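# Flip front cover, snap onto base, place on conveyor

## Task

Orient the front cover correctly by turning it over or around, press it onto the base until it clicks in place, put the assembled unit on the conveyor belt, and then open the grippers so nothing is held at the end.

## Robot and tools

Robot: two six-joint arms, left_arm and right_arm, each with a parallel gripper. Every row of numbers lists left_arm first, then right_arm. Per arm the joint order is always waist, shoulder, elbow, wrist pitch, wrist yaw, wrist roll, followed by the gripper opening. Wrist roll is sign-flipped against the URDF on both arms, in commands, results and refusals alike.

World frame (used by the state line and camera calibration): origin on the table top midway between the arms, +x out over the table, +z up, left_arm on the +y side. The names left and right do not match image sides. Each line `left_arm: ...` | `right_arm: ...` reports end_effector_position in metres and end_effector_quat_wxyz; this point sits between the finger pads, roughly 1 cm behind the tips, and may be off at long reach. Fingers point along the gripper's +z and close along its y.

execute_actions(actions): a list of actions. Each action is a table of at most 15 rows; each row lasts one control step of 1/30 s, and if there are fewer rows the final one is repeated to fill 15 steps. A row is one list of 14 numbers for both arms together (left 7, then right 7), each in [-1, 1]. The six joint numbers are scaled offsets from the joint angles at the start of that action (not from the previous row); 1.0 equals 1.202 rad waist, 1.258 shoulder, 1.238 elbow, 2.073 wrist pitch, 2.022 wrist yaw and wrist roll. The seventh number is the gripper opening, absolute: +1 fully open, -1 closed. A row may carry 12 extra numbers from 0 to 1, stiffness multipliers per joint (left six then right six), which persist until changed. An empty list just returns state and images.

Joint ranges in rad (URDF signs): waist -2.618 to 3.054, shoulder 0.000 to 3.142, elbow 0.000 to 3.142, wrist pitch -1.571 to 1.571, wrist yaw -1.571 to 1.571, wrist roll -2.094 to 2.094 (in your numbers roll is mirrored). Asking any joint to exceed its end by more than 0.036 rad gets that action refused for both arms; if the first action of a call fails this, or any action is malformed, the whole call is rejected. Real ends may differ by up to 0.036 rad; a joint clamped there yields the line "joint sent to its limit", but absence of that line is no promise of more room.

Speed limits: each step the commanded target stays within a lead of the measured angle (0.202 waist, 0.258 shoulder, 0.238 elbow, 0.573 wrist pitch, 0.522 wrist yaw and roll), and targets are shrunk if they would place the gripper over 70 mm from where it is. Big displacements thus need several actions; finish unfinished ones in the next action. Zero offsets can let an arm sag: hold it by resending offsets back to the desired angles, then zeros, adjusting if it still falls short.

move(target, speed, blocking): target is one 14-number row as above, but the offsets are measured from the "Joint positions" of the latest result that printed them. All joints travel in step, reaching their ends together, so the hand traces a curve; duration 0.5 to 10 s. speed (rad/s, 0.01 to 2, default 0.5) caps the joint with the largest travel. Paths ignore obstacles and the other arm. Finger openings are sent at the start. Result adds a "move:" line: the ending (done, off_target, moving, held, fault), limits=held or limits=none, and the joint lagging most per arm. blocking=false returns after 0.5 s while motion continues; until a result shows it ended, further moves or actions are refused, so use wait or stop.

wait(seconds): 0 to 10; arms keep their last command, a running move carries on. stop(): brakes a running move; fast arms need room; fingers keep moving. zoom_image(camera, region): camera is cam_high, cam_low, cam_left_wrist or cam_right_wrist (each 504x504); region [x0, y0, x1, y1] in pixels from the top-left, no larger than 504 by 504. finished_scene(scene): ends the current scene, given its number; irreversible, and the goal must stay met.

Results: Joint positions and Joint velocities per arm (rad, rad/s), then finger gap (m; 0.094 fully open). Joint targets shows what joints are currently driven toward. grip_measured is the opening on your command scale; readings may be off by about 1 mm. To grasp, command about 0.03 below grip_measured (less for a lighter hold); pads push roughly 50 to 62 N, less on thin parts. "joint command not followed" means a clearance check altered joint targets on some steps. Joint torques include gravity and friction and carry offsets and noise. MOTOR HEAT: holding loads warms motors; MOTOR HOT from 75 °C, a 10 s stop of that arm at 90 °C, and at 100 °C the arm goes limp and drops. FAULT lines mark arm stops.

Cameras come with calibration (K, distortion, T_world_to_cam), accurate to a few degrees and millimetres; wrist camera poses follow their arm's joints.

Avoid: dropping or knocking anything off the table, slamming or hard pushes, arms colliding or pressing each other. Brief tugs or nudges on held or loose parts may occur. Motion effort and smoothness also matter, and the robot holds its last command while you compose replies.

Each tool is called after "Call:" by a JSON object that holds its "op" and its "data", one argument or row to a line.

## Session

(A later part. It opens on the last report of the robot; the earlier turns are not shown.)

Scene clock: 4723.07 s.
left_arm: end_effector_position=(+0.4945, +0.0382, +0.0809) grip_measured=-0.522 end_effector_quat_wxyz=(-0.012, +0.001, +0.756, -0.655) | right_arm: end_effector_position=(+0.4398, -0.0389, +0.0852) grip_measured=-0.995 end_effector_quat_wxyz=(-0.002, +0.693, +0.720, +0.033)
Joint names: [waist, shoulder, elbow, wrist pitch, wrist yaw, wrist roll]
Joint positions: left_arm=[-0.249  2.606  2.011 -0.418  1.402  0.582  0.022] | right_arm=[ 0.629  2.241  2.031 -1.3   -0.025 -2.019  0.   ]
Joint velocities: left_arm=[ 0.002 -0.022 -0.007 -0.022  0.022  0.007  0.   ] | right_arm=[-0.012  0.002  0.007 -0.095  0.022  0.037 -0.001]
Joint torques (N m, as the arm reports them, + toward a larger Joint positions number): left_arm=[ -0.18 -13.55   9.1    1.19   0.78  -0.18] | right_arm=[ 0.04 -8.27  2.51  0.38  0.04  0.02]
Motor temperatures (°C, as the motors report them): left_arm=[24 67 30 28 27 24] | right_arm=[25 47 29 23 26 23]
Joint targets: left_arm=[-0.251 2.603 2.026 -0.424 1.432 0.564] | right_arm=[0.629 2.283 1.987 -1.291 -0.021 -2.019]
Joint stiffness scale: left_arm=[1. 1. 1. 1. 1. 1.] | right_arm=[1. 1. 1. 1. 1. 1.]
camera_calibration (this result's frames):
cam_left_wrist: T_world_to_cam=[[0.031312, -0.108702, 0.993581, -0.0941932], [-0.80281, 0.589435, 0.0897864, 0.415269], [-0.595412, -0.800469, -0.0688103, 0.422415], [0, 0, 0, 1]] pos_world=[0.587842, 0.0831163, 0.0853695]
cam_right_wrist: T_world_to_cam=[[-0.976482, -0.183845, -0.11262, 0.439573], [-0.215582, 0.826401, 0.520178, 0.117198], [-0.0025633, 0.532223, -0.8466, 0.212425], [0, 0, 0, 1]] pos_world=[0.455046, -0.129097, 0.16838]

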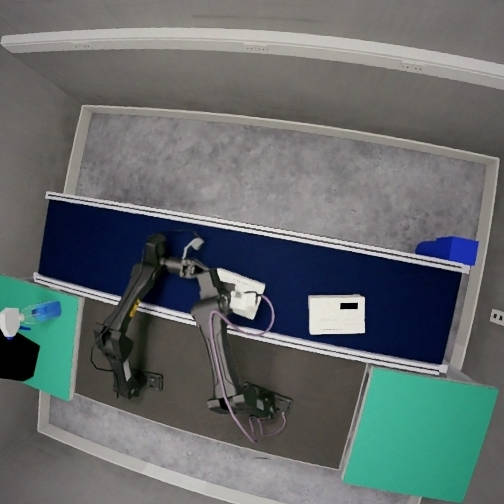

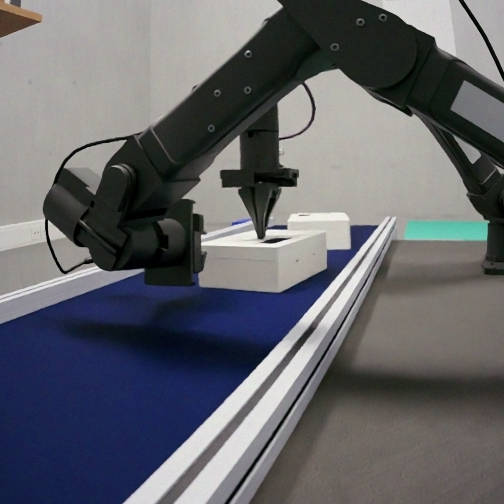

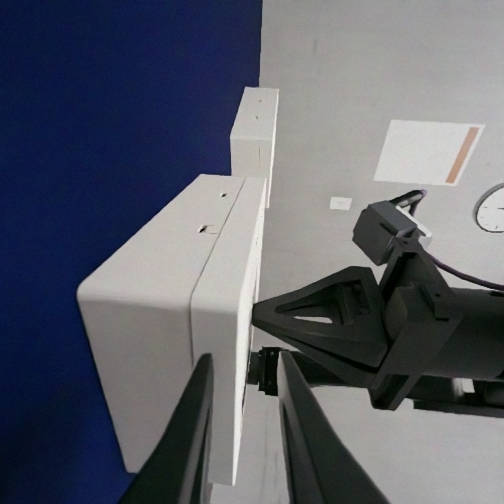

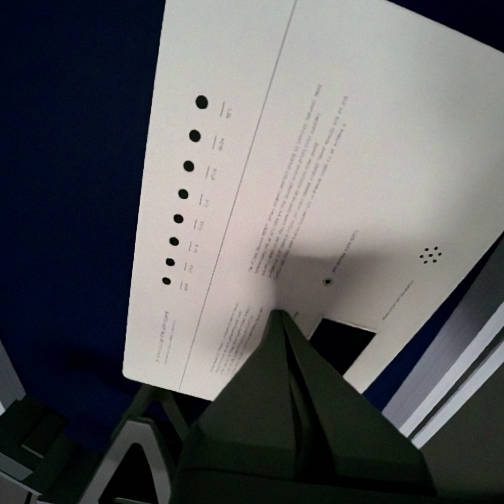

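Call:
{"op": "execute_actions", "data": {
  "actions": []
}}

Call:
{"op": "zoom_image", "data": {
  "camera": "cam_low",
  "region": [280, 225, 350, 285]
}}

Scene clock: 4825.53 s.
left_arm: end_effector_position=(+0.4944, +0.0382, +0.0809) grip_measured=-0.522 end_effector_quat_wxyz=(-0.012, +0.001, +0.756, -0.655) | right_arm: end_effector_position=(+0.4398, -0.0389, +0.0852) grip_measured=-0.995 end_effector_quat_wxyz=(-0.002, +0.693, +0.720, +0.033)
Joint names: [waist, shoulder, elbow, wrist pitch, wrist yaw, wrist roll]
Joint positions: left_arm=[-0.249  2.606  2.011 -0.418  1.402  0.582  0.022] | right_arm=[ 0.629  2.241  2.031 -1.3   -0.025 -2.019  0.   ]
Joint velocities: left_arm=[ 0.007 -0.007 -0.002 -0.007  0.022 -0.007  0.   ] | right_arm=[-0.012  0.002 -0.012  0.139  0.007  0.037 -0.   ]
Joint torques (N m, as the arm reports them, + toward a larger Joint positions number): left_arm=[ -0.16 -13.62   9.22   1.17   0.77  -0.18] | right_arm=[-0.02 -8.28  2.55  0.38  0.04  0.02]
Motor temperatures (°C, as the motors report them): left_arm=[24 67 31 28 27 24] | right_arm=[25 43 27 23 26 23]
Joint targets: left_arm=[-0.251 2.603 2.026 -0.424 1.432 0.564] | right_arm=[0.629 2.283 1.987 -1.291 -0.021 -2.019]
Joint stiffness scale: left_arm=[1. 1. 1. 1. 1. 1.] | right_arm=[1. 1. 1. 1. 1. 1.]
camera_calibration (this result's frames):
cam_left_wrist: T_world_to_cam=[[0.0309445, -0.108383, 0.993628, -0.0940835], [-0.80269, 0.589671, 0.089318, 0.415208], [-0.595594, -0.800338, -0.0687504, 0.422471], [0, 0, 0, 1]] pos_world=[0.587816, 0.0830864, 0.0854435]
cam_right_wrist: T_world_to_cam=[[-0.976482, -0.183845, -0.11262, 0.439573], [-0.215582, 0.826401, 0.520178, 0.117198], [-0.0025633, 0.532223, -0.8466, 0.212425], [0, 0, 0, 1]] pos_world=[0.455046, -0.129097, 0.16838]

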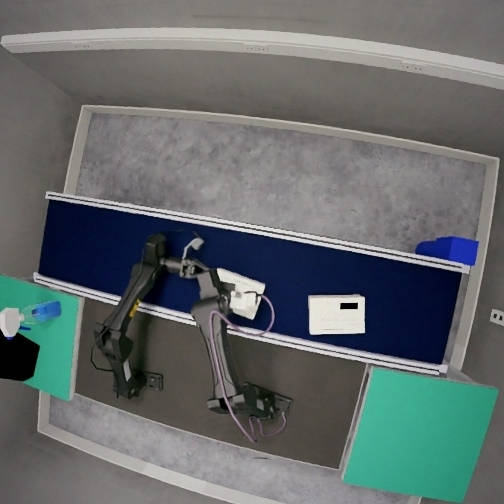

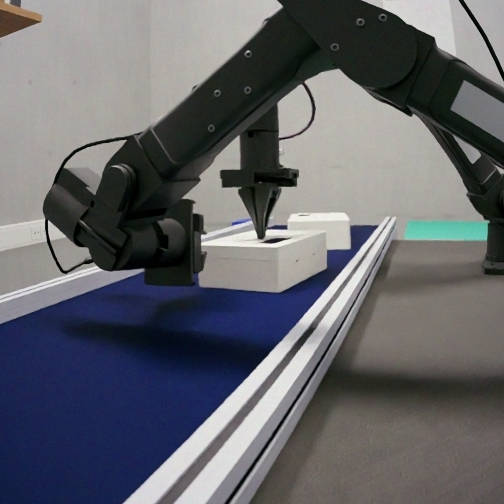

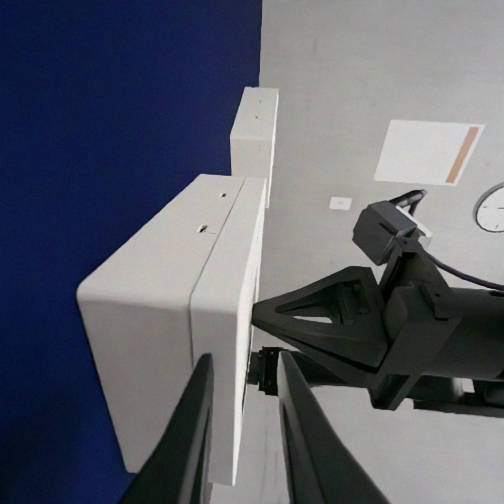

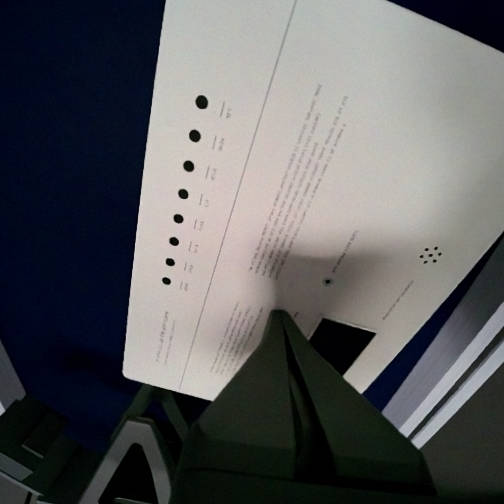

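Region (280, 225, 350, 285) of cam_low's 504x504 image, scaled by 7.200, with more detail than that image has; it fills the top 432 rows of this view, and the rest is white.

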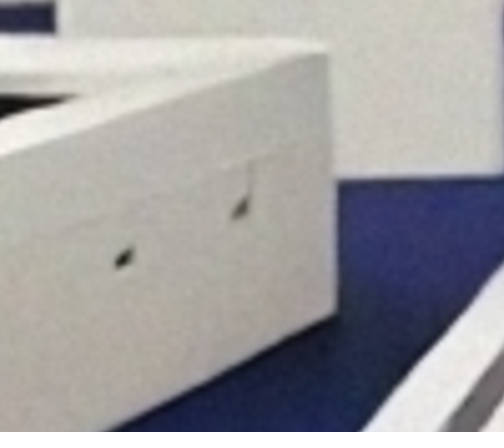

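Call:
{"op": "execute_actions", "data": {
  "actions": [
    [[-0.0017,-0.0024,0.012,-0.003,0.015,-0.0089,-0.52,0,0.028,-0.028,0.004,0,0,-1],[-0.0017,-0.0024,0.012,-0.003,0.015,-0.0089,-0.52,0,0.020,-0.018,0.004,0,0,-1],[-0.0017,-0.0024,0.012,-0.003,0.015,-0.0089,-0.52,0,0.012,-0.008,0.003,0,0,-1],[-0.0017,-0.0024,0.012,-0.003,0.015,-0.0089,-0.52,0,0.004,0.002,0.003,0,0,-1],[-0.0017,-0.0024,0.012,-0.003,0.015,-0.0089,-0.52,0,-0.003,0.012,0.002,0,0,-1],[-0.0017,-0.0024,0.012,-0.003,0.015,-0.0089,-0.52,0,-0.009,0.020,0.002,0,0,-1],[-0.0017,-0.0024,0.012,-0.003,0.015,-0.0089,-0.52,0,-0.015,0.026,0.001,0,0,-1],[-0.0017,-0.0024,0.012,-0.003,0.015,-0.0089,-0.52,0,-0.020,0.030,0,0,0,-1],[-0.0017,-0.0024,0.012,-0.003,0.015,-0.0089,-0.52,0,-0.025,0.032,0,0,0,-1],[-0.0017,-0.0024,0.012,-0.003,0.015,-0.0089,-0.52,0,-0.030,0.032,0,0,0,-1]]
  ]
}}

Scene clock: 4870.80 s.
left_arm: end_effector_position=(+0.4944, +0.0382, +0.0810) grip_measured=-0.522 end_effector_quat_wxyz=(-0.012, +0.002, +0.756, -0.655) | right_arm: end_effector_position=(+0.4406, -0.0385, +0.0874) grip_measured=-0.995 end_effector_quat_wxyz=(-0.001, +0.693, +0.720, +0.036)
Joint names: [waist, shoulder, elbow, wrist pitch, wrist yaw, wrist roll]
Joint positions: left_arm=[-0.249  2.606  2.011 -0.418  1.402  0.581  0.022] | right_arm=[ 0.629  2.238  2.034 -1.3   -0.025 -2.019  0.   ]
Joint velocities: left_arm=[-0.002 -0.007 -0.012 -0.066 -0.081  0.022  0.001] | right_arm=[ 0.012 -0.017  0.007  0.022 -0.022  0.037 -0.   ]
Joint torques (N m, as the arm reports them, + toward a larger Joint positions number): left_arm=[ -0.19 -13.56   9.06   1.18   0.77  -0.18] | right_arm=[ -0.1  -13.97   8.99   0.28  -0.01   0.02]
Motor temperatures (°C, as the motors report them): left_arm=[24 68 31 28 27 24] | right_arm=[25 43 27 23 26 23]
Joint targets: left_arm=[-0.251 2.603 2.026 -0.424 1.432 0.564] | right_arm=[0.629 2.203 2.071 -1.300 -0.025 -2.019]
Joint stiffness scale: left_arm=[1. 1. 1. 1. 1. 1.] | right_arm=[1. 1. 1. 1. 1. 1.]
camera_calibration (this result's frames):
cam_left_wrist: T_world_to_cam=[[0.030577, -0.108063, 0.993674, -0.0939739], [-0.802569, 0.589906, 0.0888494, 0.415147], [-0.595776, -0.800208, -0.0686907, 0.422527], [0, 0, 0, 1]] pos_world=[0.587789, 0.0830565, 0.0855175]
cam_right_wrist: T_world_to_cam=[[-0.975819, -0.183495, -0.118775, 0.440951], [-0.21857, 0.824827, 0.521428, 0.117052], [0.00228944, 0.53478, -0.844988, 0.21183], [0, 0, 0, 1]] pos_world=[0.455388, -0.128917, 0.170334]

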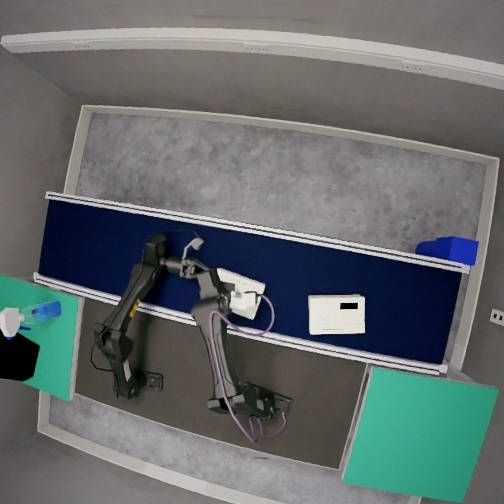

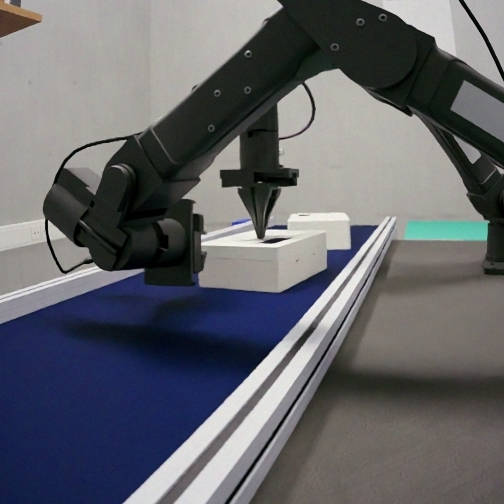

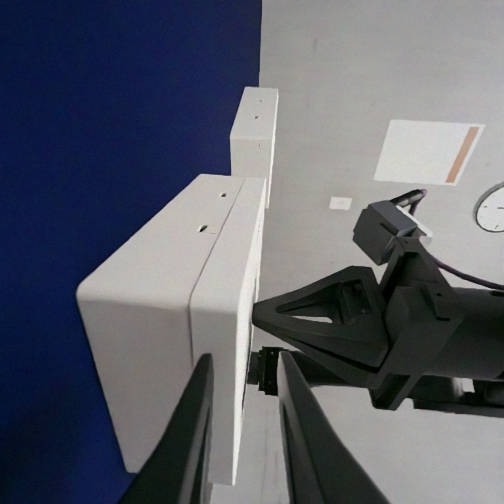

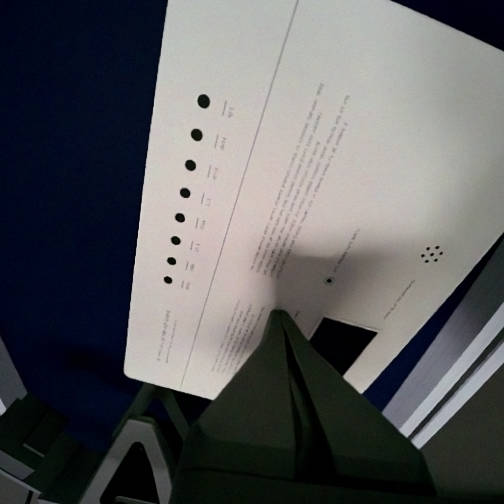

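Call:
{"op": "execute_actions", "data": {
  "actions": [
    [[-0.0017,-0.0024,0.012,-0.003,0.015,-0.0085,-0.52,0,-0.030,0.030,0,0,0,-1],[-0.0017,-0.0024,0.012,-0.003,0.015,-0.0085,-0.52,-0.001,-0.036,0.030,0,0.001,0,-1],[-0.0017,-0.0024,0.012,-0.003,0.015,-0.0085,-0.52,-0.002,-0.042,0.030,0,0.002,0,-1],[-0.0017,-0.0024,0.012,-0.003,0.015,-0.0085,-0.52,-0.003,-0.048,0.028,0,0.003,0,-1],[-0.0017,-0.0024,0.012,-0.003,0.015,-0.0085,-0.52,-0.004,-0.054,0.024,0,0.004,0,-1],[-0.0017,-0.0024,0.012,-0.003,0.015,-0.0085,-0.52,-0.005,-0.060,0.018,0,0.005,0,-1],[-0.0017,-0.0024,0.012,-0.003,0.015,-0.0085,-0.52,-0.006,-0.066,0.011,0,0.006,0,-1],[-0.0017,-0.0024,0.012,-0.003,0.015,-0.0085,-0.52,-0.007,-0.072,0.004,0,0.007,0,-1],[-0.0017,-0.0024,0.012,-0.003,0.015,-0.0085,-0.52,-0.008,-0.078,-0.004,0,0.008,0,-1],[-0.0017,-0.0024,0.012,-0.003,0.015,-0.0085,-0.52,-0.009,-0.084,-0.012,0,0.009,0,-1],[-0.0017,-0.0024,0.012,-0.003,0.015,-0.0085,-0.52,-0.010,-0.090,-0.020,0,0.010,0,-1],[-0.0017,-0.0024,0.012,-0.003,0.015,-0.0085,-0.52,-0.011,-0.096,-0.028,0,0.011,0,-1],[-0.0017,-0.0024,0.012,-0.003,0.015,-0.0085,-0.52,-0.012,-0.102,-0.036,0,0.012,0,-1],[-0.0017,-0.0024,0.012,-0.003,0.015,-0.0085,-0.52,-0.013,-0.108,-0.044,0,0.013,0,-1],[-0.0017,-0.0024,0.012,-0.003,0.015,-0.0085,-0.52,-0.014,-0.114,-0.052,0,0.014,0,-1]]
  ]
}}

Scene clock: 4903.77 s.
left_arm: end_effector_position=(+0.4944, +0.0382, +0.0810) grip_measured=-0.522 end_effector_quat_wxyz=(-0.012, +0.002, +0.756, -0.655) | right_arm: end_effector_position=(+0.4385, -0.0430, +0.1261) grip_measured=-0.995 end_effector_quat_wxyz=(+0.014, +0.693, +0.717, +0.075)
Joint names: [waist, shoulder, elbow, wrist pitch, wrist yaw, wrist roll]
Joint positions: left_arm=[-0.249  2.606  2.011 -0.418  1.403  0.581  0.022] | right_arm=[ 0.624  2.131  2.008 -1.296 -0.021 -2.019  0.   ]
Joint velocities: left_arm=[-0.007  0.007  0.022 -0.037  0.022  0.022 -0.   ] | right_arm=[-0.056 -0.266 -0.295  0.007  0.037  0.051 -0.   ]
Joint torques (N m, as the arm reports them, + toward a larger Joint positions number): left_arm=[ -0.19 -13.51   9.06   1.15   0.75  -0.17] | right_arm=[ -0.92 -12.19   4.39   0.41   0.18   0.05]
Motor temperatures (°C, as the motors report them): left_arm=[24 68 31 28 27 24] | right_arm=[25 54 32 23 26 23]
Joint targets: left_arm=[-0.251 2.603 2.026 -0.424 1.433 0.564] | right_arm=[0.613 2.095 1.970 -1.299 0.003 -2.019]
Joint stiffness scale: left_arm=[1. 1. 1. 1. 1. 1.] | right_arm=[1. 1. 1. 1. 1. 1.]
camera_calibration (this result's frames):
cam_left_wrist: T_world_to_cam=[[0.0305906, -0.10775, 0.993707, -0.0940515], [-0.802446, 0.590097, 0.0886884, 0.415063], [-0.59594, -0.80011, -0.0684122, 0.422558], [0, 0, 0, 1]] pos_world=[0.587762, 0.0830317, 0.0855566]
cam_right_wrist: T_world_to_cam=[[-0.964652, -0.172634, -0.199109, 0.448402], [-0.254357, 0.807534, 0.532158, 0.11365], [0.0689187, 0.563992, -0.822899, 0.216234], [0, 0, 0, 1]] pos_world=[0.446556, -0.136321, 0.20674]

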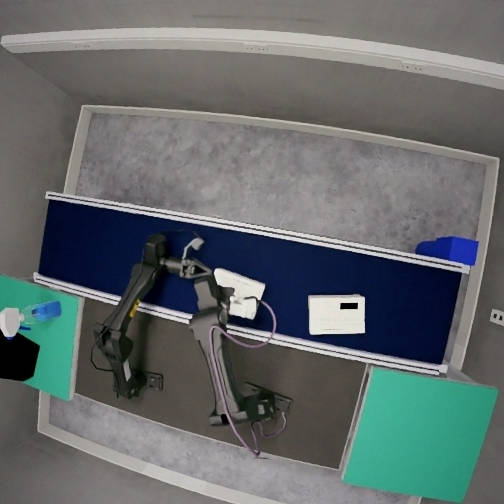

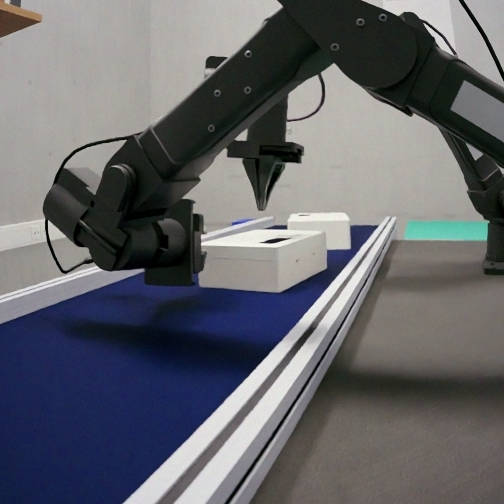

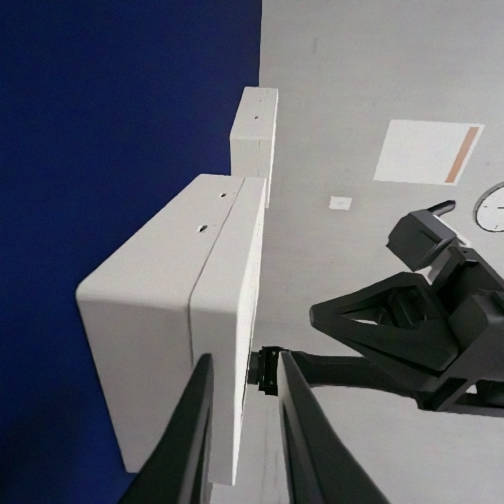

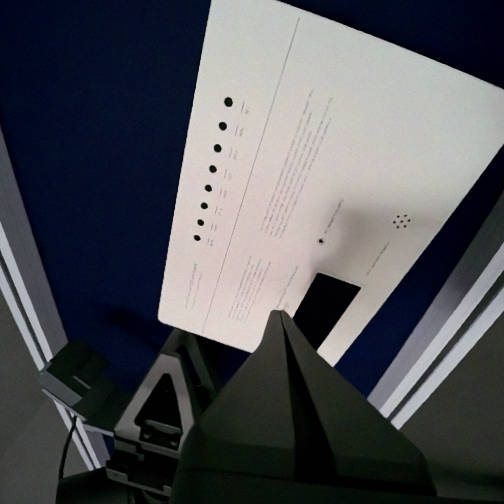

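Call:
{"op": "zoom_image", "data": {
  "camera": "cam_low",
  "region": [270, 220, 350, 290]
}}

Call:
{"op": "zoom_image", "data": {
  "camera": "cam_right_wrist",
  "region": [150, 0, 504, 354]
}}

Region (270, 220, 350, 290) of cam_low's 504x504 image, scaled by 6.300, with more detail than that image has; it fills the top 441 rows of this view, and the rest is white.

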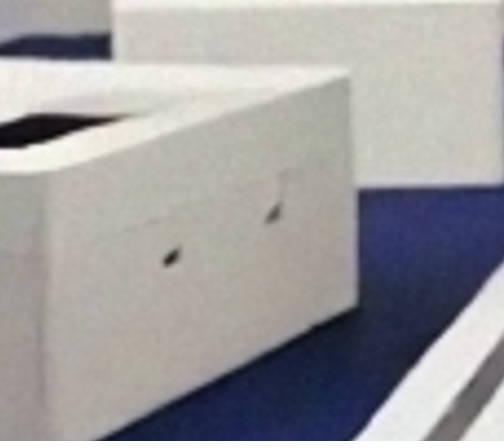

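Region (150, 0, 504, 354) of cam_right_wrist's 504x504 image, scaled by 1.424, with more detail than that image has.

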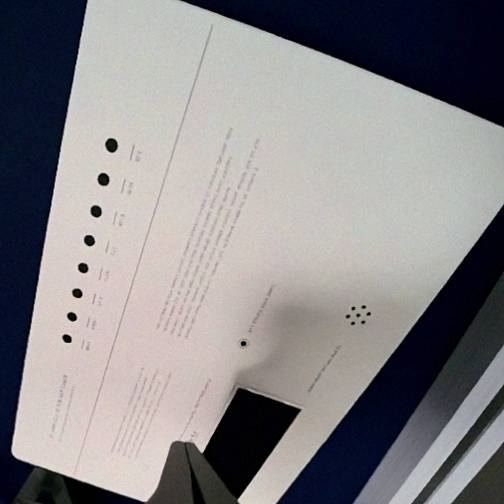

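Call:
{"op": "move", "data": {
  "target": [-0.0017,-0.0024,0.012,-0.003,0.015,-0.0085,-0.52,-0.015,-0.0819,-0.156,0,0.013,0,-1],
  "speed": 0.4
}}

Scene clock: 4920.87 s.
left_arm: end_effector_position=(+0.4944, +0.0382, +0.0810) grip_measured=-0.522 end_effector_quat_wxyz=(-0.012, +0.002, +0.756, -0.655) | right_arm: end_effector_position=(+0.4059, -0.0665, +0.1071) grip_measured=-0.995 end_effector_quat_wxyz=(+0.002, +0.699, +0.714, +0.026)
Joint names: [waist, shoulder, elbow, wrist pitch, wrist yaw, wrist roll]
Joint positions: left_arm=[-0.249  2.606  2.011 -0.418  1.403  0.582  0.022] | right_arm=[ 0.614  2.057  1.83  -1.292 -0.013 -2.019  0.   ]
Joint velocities: left_arm=[ 0.002  0.007  0.007  0.007 -0.066  0.139  0.   ] | right_arm=[-0.007  0.012  0.007 -0.007 -0.007 -0.066  0.001]
Joint torques (N m, as the arm reports them, + toward a larger Joint positions number): left_arm=[ -0.05 -13.65   9.14   1.18   0.77  -0.18] | right_arm=[ -0.67 -12.36   4.94   0.23   0.2    0.02]
Motor temperatures (°C, as the motors report them): left_arm=[24 68 31 28 27 24] | right_arm=[25 53 30 23 26 23]
Joint targets: left_arm=[-0.251 2.603 2.026 -0.424 1.433 0.564] | right_arm=[0.607 2.028 1.815 -1.296 0.005 -2.019]
Joint stiffness scale: left_arm=[1. 1. 1. 1. 1. 1.] | right_arm=[1. 1. 1. 1. 1. 1.]
move: off_target (left_arm, right_arm); limits=none; left_arm: farthest joint: the wrist yaw, 0.031 radians from its target (0.031 radians at the start); right_arm: farthest joint: the shoulder, 0.029 radians from its target (0.090 radians at the start)
camera_calibration (this result's frames):
cam_left_wrist: T_world_to_cam=[[0.0309716, -0.107756, 0.993695, -0.0942386], [-0.802445, 0.590053, 0.0889959, 0.415039], [-0.595922, -0.800141, -0.0681935, 0.422533], [0, 0, 0, 1]] pos_world=[0.587761, 0.0830367, 0.0855216]
cam_right_wrist: T_world_to_cam=[[-0.979668, -0.169563, -0.107231, 0.405535], [-0.20059, 0.837794, 0.507805, 0.117313], [0.00373254, 0.51899, -0.854772, 0.243016], [0, 0, 0, 1]] pos_world=[0.419915, -0.155643, 0.191637]

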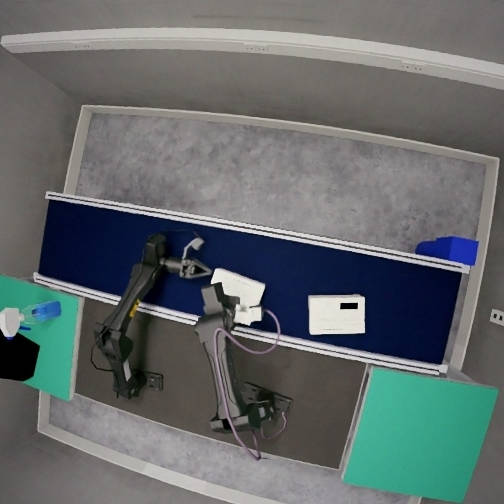

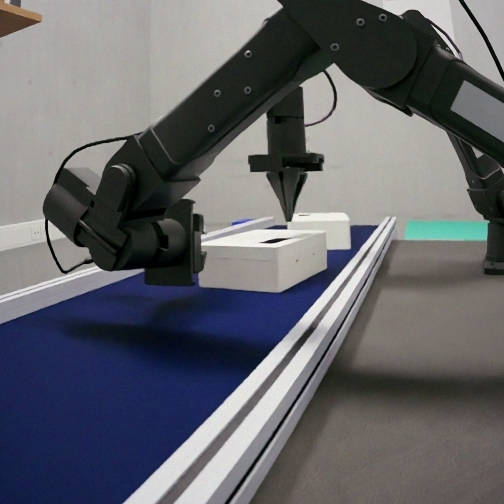

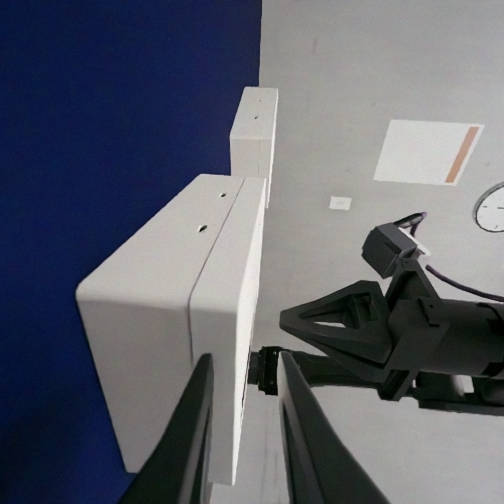

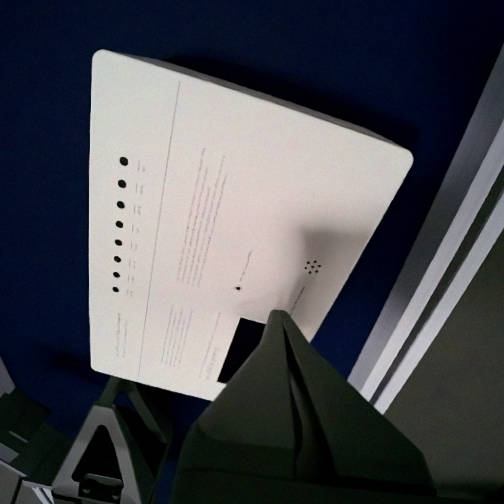

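Call:
{"op": "execute_actions", "data": {
  "actions": [
    [[-0.0017,-0.0024,0.012,-0.003,0.015,-0.0085,-0.52,-0.006,-0.020,-0.012,0.000,0.009,0,-1],[-0.0017,-0.0024,0.012,-0.003,0.015,-0.0085,-0.52,-0.010,-0.018,-0.017,0.002,0.009,0,-1],[-0.0017,-0.0024,0.012,-0.003,0.015,-0.0085,-0.52,-0.014,-0.016,-0.022,0.004,0.009,0,-1],[-0.0017,-0.0024,0.012,-0.003,0.015,-0.0085,-0.52,-0.018,-0.014,-0.027,0.007,0.009,0,-1],[-0.0017,-0.0024,0.012,-0.003,0.015,-0.0085,-0.52,-0.022,-0.012,-0.033,0.010,0.009,0,-1],[-0.0017,-0.0024,0.012,-0.003,0.015,-0.0085,-0.52,-0.026,-0.010,-0.039,0.013,0.009,0,-1],[-0.0017,-0.0024,0.012,-0.003,0.015,-0.0085,-0.52,-0.029,-0.008,-0.045,0.016,0.009,0,-1],[-0.0017,-0.0024,0.012,-0.003,0.015,-0.0085,-0.52,-0.032,-0.008,-0.051,0.019,0.009,0,-1],[-0.0017,-0.0024,0.012,-0.003,0.015,-0.0085,-0.52,-0.034,-0.008,-0.057,0.022,0.009,0,-1],[-0.0017,-0.0024,0.012,-0.003,0.015,-0.0085,-0.52,-0.034,-0.008,-0.063,0.025,0.009,0,-1],[-0.0017,-0.0024,0.012,-0.003,0.015,-0.0085,-0.52,-0.034,-0.008,-0.068,0.027,0.009,0,-1],[-0.0017,-0.0024,0.012,-0.003,0.015,-0.0085,-0.52,-0.034,-0.008,-0.072,0.029,0.009,0,-1],[-0.0017,-0.0024,0.012,-0.003,0.015,-0.0085,-0.52,-0.034,-0.008,-0.075,0.030,0.009,0,-1],[-0.0017,-0.0024,0.012,-0.003,0.015,-0.0085,-0.52,-0.034,-0.008,-0.078,0.031,0.009,0,-1]]
  ]
}}

Scene clock: 4959.90 s.
left_arm: end_effector_position=(+0.4943, +0.0382, +0.0811) grip_measured=-0.522 end_effector_quat_wxyz=(-0.012, +0.002, +0.755, -0.655) | right_arm: end_effector_position=(+0.4046, -0.0847, +0.0868) grip_measured=-0.995 end_effector_quat_wxyz=(-0.002, +0.713, +0.701, +0.010)
Joint names: [waist, shoulder, elbow, wrist pitch, wrist yaw, wrist roll]
Joint positions: left_arm=[-0.249  2.606  2.011 -0.418  1.403  0.582  0.022] | right_arm=[ 0.576  2.057  1.751 -1.247 -0.01  -2.019  0.   ]
Joint velocities: left_arm=[ 0.007  0.002 -0.007  0.007 -0.022  0.051  0.   ] | right_arm=[ 0.012  0.007 -0.09  -0.007  0.051  0.037 -0.   ]
Joint torques (N m, as the arm reports them, + toward a larger Joint positions number): left_arm=[ -0.18 -13.5    9.17   1.19   0.79  -0.16] | right_arm=[ -0.38 -10.59   4.99   0.3    0.18   0.02]
Motor temperatures (°C, as the motors report them): left_arm=[24 68 31 28 27 24] | right_arm=[25 53 29 23 26 23]
Joint targets: left_arm=[-0.251 2.603 2.026 -0.424 1.433 0.565] | right_arm=[0.573 2.047 1.733 -1.228 0.005 -2.019]
Joint stiffness scale: left_arm=[1. 1. 1. 1. 1. 1.] | right_arm=[1. 1. 1. 1. 1. 1.]
camera_calibration (this result's frames):
cam_left_wrist: T_world_to_cam=[[0.0309852, -0.107443, 0.993728, -0.0943162], [-0.802322, 0.590244, 0.0888348, 0.414954], [-0.596087, -0.800043, -0.067915, 0.422564], [0, 0, 0, 1]] pos_world=[0.587734, 0.0830119, 0.0855607]
cam_right_wrist: T_world_to_cam=[[-0.988217, -0.13351, -0.0748468, 0.402742], [-0.153035, 0.853193, 0.498639, 0.125444], [-0.00271459, 0.504218, -0.863572, 0.237223], [0, 0, 0, 1]] pos_world=[0.417838, -0.172869, 0.172452]

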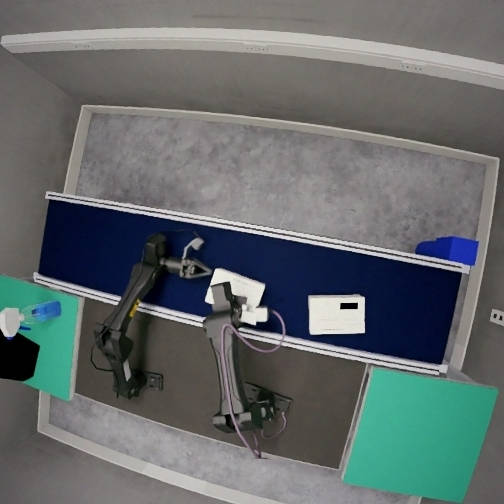

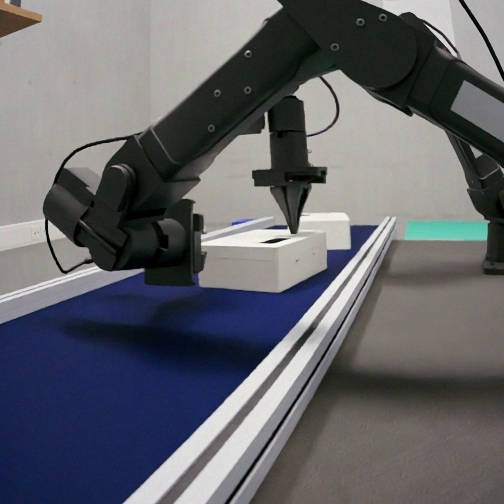

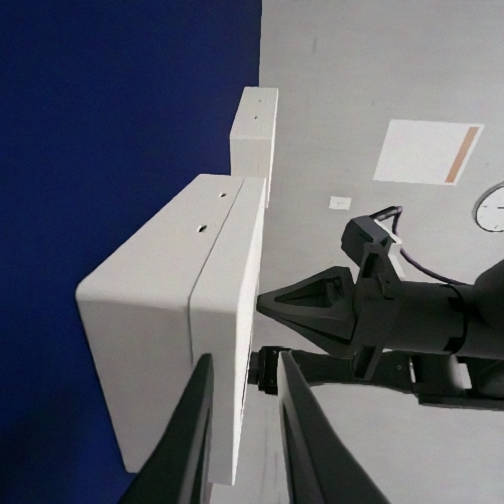

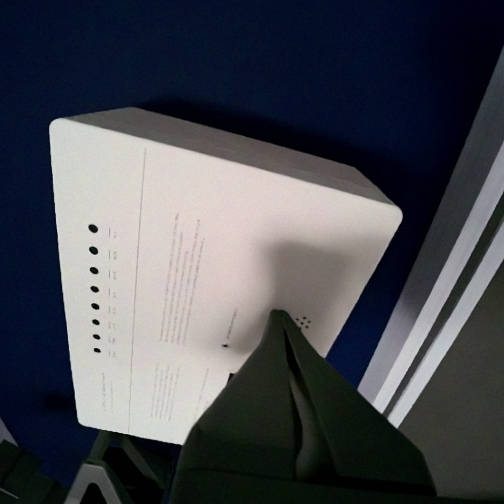

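Call:
{"op": "execute_actions", "data": {
  "actions": [
    [[-0.0017,-0.0024,0.012,-0.003,0.015,-0.0085,-0.52,-0.002,-0.004,-0.016,0.008,0.007,0,-1],[-0.0017,-0.0024,0.012,-0.003,0.015,-0.0085,-0.52,-0.002,0.002,-0.020,0.008,0.007,0,-1],[-0.0017,-0.0024,0.012,-0.003,0.015,-0.0085,-0.52,-0.002,0.008,-0.024,0.008,0.007,0,-1],[-0.0017,-0.0024,0.012,-0.003,0.015,-0.0085,-0.52,-0.002,0.014,-0.028,0.008,0.007,0,-1],[-0.0017,-0.0024,0.012,-0.003,0.015,-0.0085,-0.52,-0.002,0.020,-0.032,0.008,0.007,0,-1],[-0.0017,-0.0024,0.012,-0.003,0.015,-0.0085,-0.52,-0.002,0.026,-0.036,0.008,0.007,0,-1],[-0.0017,-0.0024,0.012,-0.003,0.015,-0.0085,-0.52,-0.002,0.031,-0.040,0.008,0.007,0,-1],[-0.0017,-0.0024,0.012,-0.003,0.015,-0.0085,-0.52,-0.002,0.036,-0.043,0.008,0.007,0,-1],[-0.0017,-0.0024,0.012,-0.003,0.015,-0.0085,-0.52,-0.002,0.040,-0.046,0.008,0.007,0,-1],[-0.0017,-0.0024,0.012,-0.003,0.015,-0.0085,-0.52,-0.002,0.044,-0.048,0.008,0.007,0,-1]]
  ]
}}

Call:
{"op": "zoom_image", "data": {
  "camera": "cam_low",
  "region": [270, 220, 350, 290]
}}

Scene clock: 4972.10 s.
left_arm: end_effector_position=(+0.4943, +0.0382, +0.0811) grip_measured=-0.522 end_effector_quat_wxyz=(-0.012, +0.002, +0.755, -0.655) | right_arm: end_effector_position=(+0.4064, -0.0839, +0.0839) grip_measured=-0.995 end_effector_quat_wxyz=(-0.001, +0.713, +0.701, +0.013)
Joint names: [waist, shoulder, elbow, wrist pitch, wrist yaw, wrist roll]
Joint positions: left_arm=[-0.249  2.606  2.011 -0.418  1.404  0.582  0.022] | right_arm=[ 0.576  2.06   1.743 -1.231 -0.01  -2.019  0.   ]
Joint velocities: left_arm=[-0.012  0.002 -0.002 -0.007 -0.007 -0.051 -0.   ] | right_arm=[-0.032 -0.002 -0.012  0.037  0.022 -0.007 -0.001]
Joint torques (N m, as the arm reports them, + toward a larger Joint positions number): left_arm=[ -0.17 -13.59   9.1    1.16   0.77  -0.19] | right_arm=[-0.24 -5.98  1.88  0.21  0.16  0.02]
Motor temperatures (°C, as the motors report them): left_arm=[24 68 31 28 27 24] | right_arm=[25 52 29 23 26 23]
Joint targets: left_arm=[-0.251 2.603 2.026 -0.424 1.433 0.565] | right_arm=[0.573 2.113 1.691 -1.231 0.004 -2.019]
Joint stiffness scale: left_arm=[1. 1. 1. 1. 1. 1.] | right_arm=[1. 1. 1. 1. 1. 1.]
camera_calibration (this result's frames):
cam_left_wrist: T_world_to_cam=[[0.030999, -0.10713, 0.993762, -0.0943938], [-0.802199, 0.590435, 0.0886736, 0.414869], [-0.596251, -0.799944, -0.0676366, 0.422595], [0, 0, 0, 1]] pos_world=[0.587706, 0.0829871, 0.0855999]
cam_right_wrist: T_world_to_cam=[[-0.987786, -0.133312, -0.0806657, 0.404718], [-0.155803, 0.85192, 0.499958, 0.127369], [0.00207047, 0.506419, -0.862285, 0.23245], [0, 0, 0, 1]] pos_world=[0.419138, -0.172271, 0.169406]

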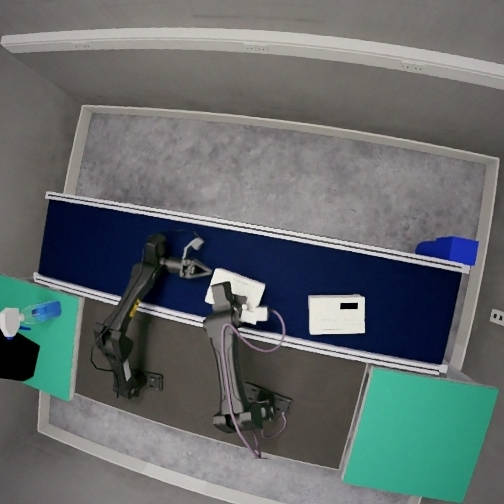

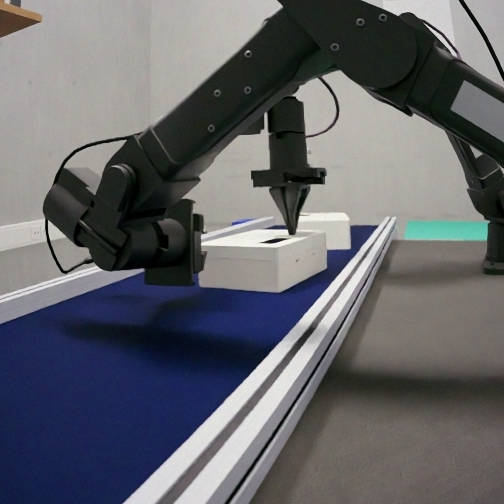

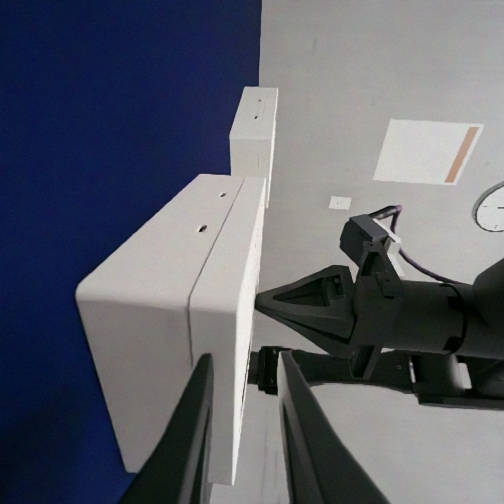

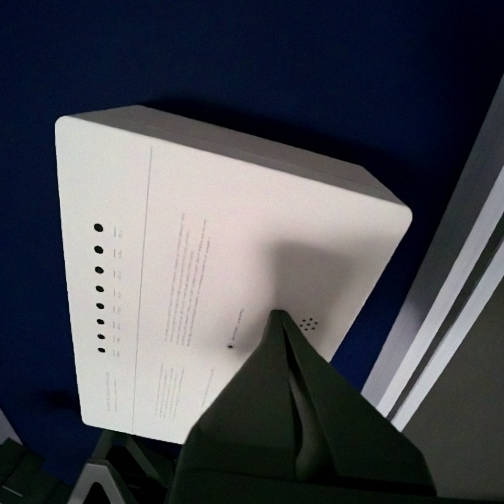

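Region (270, 220, 350, 290) of cam_low's 504x504 image, scaled by 6.300, with more detail than that image has; it fills the top 441 rows of this view, and the rest is white.

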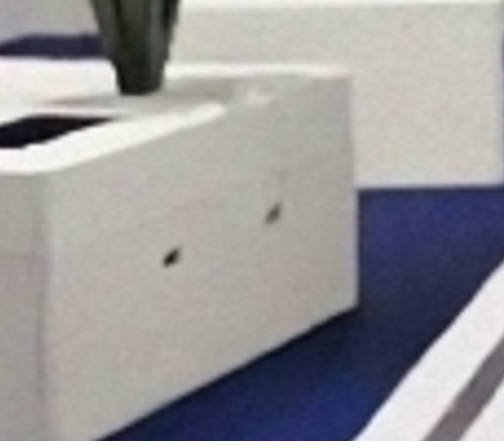

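Call:
{"op": "execute_actions", "data": {
  "actions": [
    [[0.002,-0.0024,0.012,-0.003,0.015,-0.0085,-0.2,0,0.032,-0.032,0,0.007,0,-1],[0.006,-0.0024,0.012,-0.003,0.015,-0.0085,0.1,0,0.020,-0.020,0,0.007,0,-1],[0.010,-0.003,0.012,-0.003,0.015,-0.0085,0.3,0,0.008,-0.008,0,0.007,0,-1],[0.015,-0.004,0.012,-0.003,0.015,-0.0085,0.5,0,-0.004,0.004,0,0.007,0,-1],[0.020,-0.006,0.012,-0.003,0.015,-0.0085,0.5,0,-0.016,0.014,0,0.007,0,-1],[0.025,-0.008,0.012,-0.003,0.015,-0.0085,0.5,0,-0.026,0.022,0,0.007,0,-1],[0.030,-0.010,0.012,-0.003,0.015,-0.0085,0.5,0,-0.035,0.028,0,0.007,0,-1],[0.035,-0.012,0.012,-0.003,0.015,-0.0085,0.5,0,-0.043,0.030,0,0.007,0,-1],[0.040,-0.014,0.012,-0.003,0.015,-0.0085,0.5,0,-0.051,0.030,0,0.007,0,-1],[0.045,-0.016,0.012,-0.003,0.015,-0.0085,0.5,0,-0.059,0.030,0,0.007,0,-1],[0.050,-0.018,0.012,-0.003,0.015,-0.0085,0.5,0,-0.067,0.030,0,0.007,0,-1],[0.055,-0.020,0.012,-0.003,0.015,-0.0085,0.5,0,-0.075,0.030,0,0.007,0,-1],[0.060,-0.022,0.012,-0.003,0.015,-0.0085,0.5,0,-0.083,0.030,0,0.007,0,-1],[0.064,-0.024,0.012,-0.003,0.015,-0.0085,0.5,0,-0.090,0.030,0,0.007,0,-1],[0.067,-0.025,0.012,-0.003,0.015,-0.0085,0.5,0,-0.096,0.030,0,0.007,0,-1]]
  ]
}}

Scene clock: 4994.97 s.
left_arm: end_effector_position=(+0.5081, +0.0717, +0.0814) grip_measured=+0.498 end_effector_quat_wxyz=(+0.009, -0.022, +0.755, -0.656) | right_arm: end_effector_position=(+0.4082, -0.0831, +0.1103) grip_measured=-0.995 end_effector_quat_wxyz=(+0.011, +0.712, +0.700, +0.046)
Joint names: [waist, shoulder, elbow, wrist pitch, wrist yaw, wrist roll]
Joint positions: left_arm=[-0.184  2.606  2.011 -0.418  1.405  0.581  0.07 ] | right_arm=[ 0.576  1.991  1.743 -1.229 -0.01  -2.019  0.   ]
Joint velocities: left_arm=[ 0.237  0.002  0.002 -0.081 -0.051  0.037 -0.001] | right_arm=[ 0.012 -0.379 -0.007  0.007 -0.037  0.081  0.001]
Joint torques (N m, as the arm reports them, + toward a larger Joint positions number): left_arm=[  0.33 -15.39   9.16   1.19   0.75  -0.19] | right_arm=[ -0.02 -11.83   9.06   0.32   0.14   0.03]
Motor temperatures (°C, as the motors report them): left_arm=[24 68 31 28 27 24] | right_arm=[25 46 28 23 26 23]
Joint targets: left_arm=[-0.169 2.574 2.026 -0.424 1.434 0.564] | right_arm=[0.576 1.939 1.780 -1.231 0.004 -2.019]
Joint stiffness scale: left_arm=[1. 1. 1. 1. 1. 1.] | right_arm=[1. 1. 1. 1. 1. 1.]
camera_calibration (this result's frames):
cam_left_wrist: T_world_to_cam=[[0.0374304, -0.103674, 0.993907, -0.0949797], [-0.838136, 0.538362, 0.0877206, 0.428167], [-0.544176, -0.836312, -0.0667419, 0.433751], [0, 0, 0, 1]] pos_world=[0.598454, 0.122395, 0.0857913]
cam_right_wrist: T_world_to_cam=[[-0.980412, -0.12992, -0.148034, 0.413432], [-0.188495, 0.836883, 0.513904, 0.124295], [0.0571204, 0.531741, -0.844979, 0.232531], [0, 0, 0, 1]] pos_world=[0.415481, -0.173954, 0.193809]

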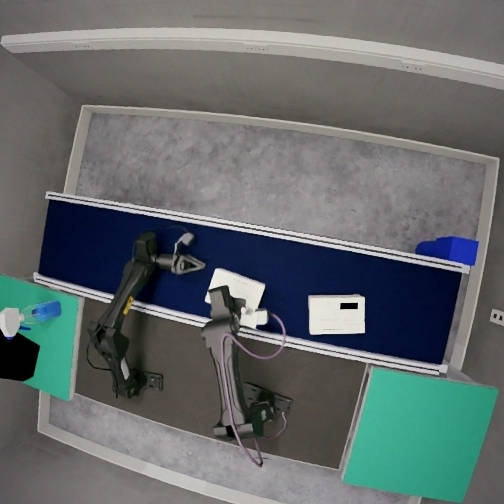

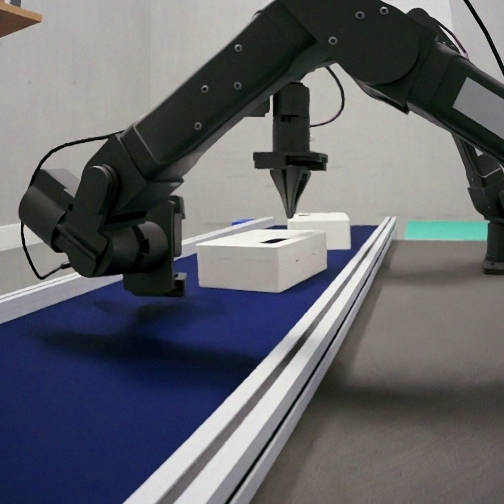

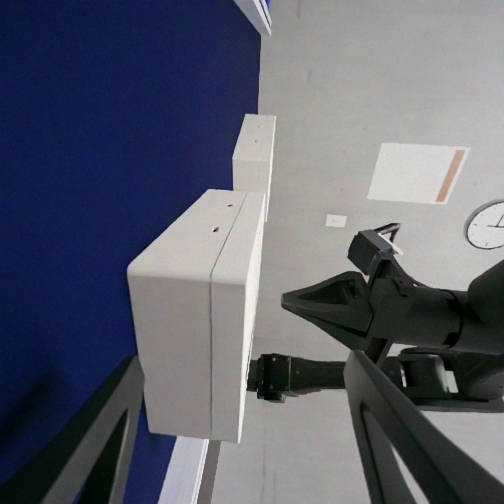

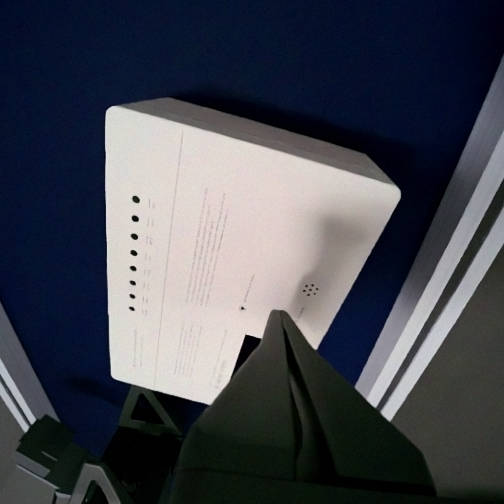

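Call:
{"op": "zoom_image", "data": {
  "camera": "cam_low",
  "region": [190, 200, 360, 300]
}}

Call:
{"op": "zoom_image", "data": {
  "camera": "cam_left_wrist",
  "region": [120, 100, 300, 280]
}}

Region (190, 200, 360, 300) of cam_low's 504x504 image, scaled by 2.965, with more detail than that image has; it fills the top 296 rows of this view, and the rest is white.

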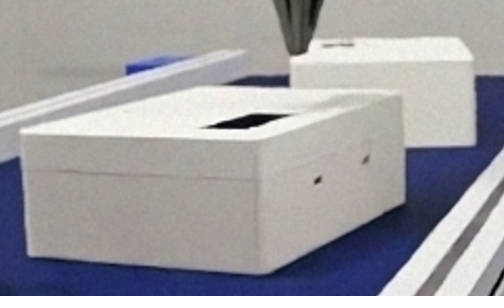

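Region (120, 100, 300, 280) of cam_left_wrist's 504x504 image, scaled by 2.800, with more detail than that image has.

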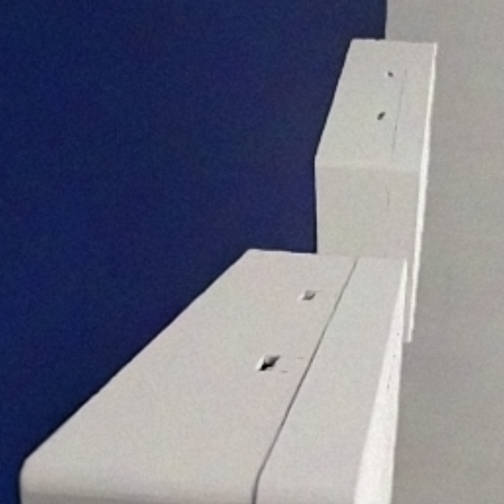

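Call:
{"op": "finished_scene", "data": {
  "scene": 1
}}

The scene is finished: the task was done.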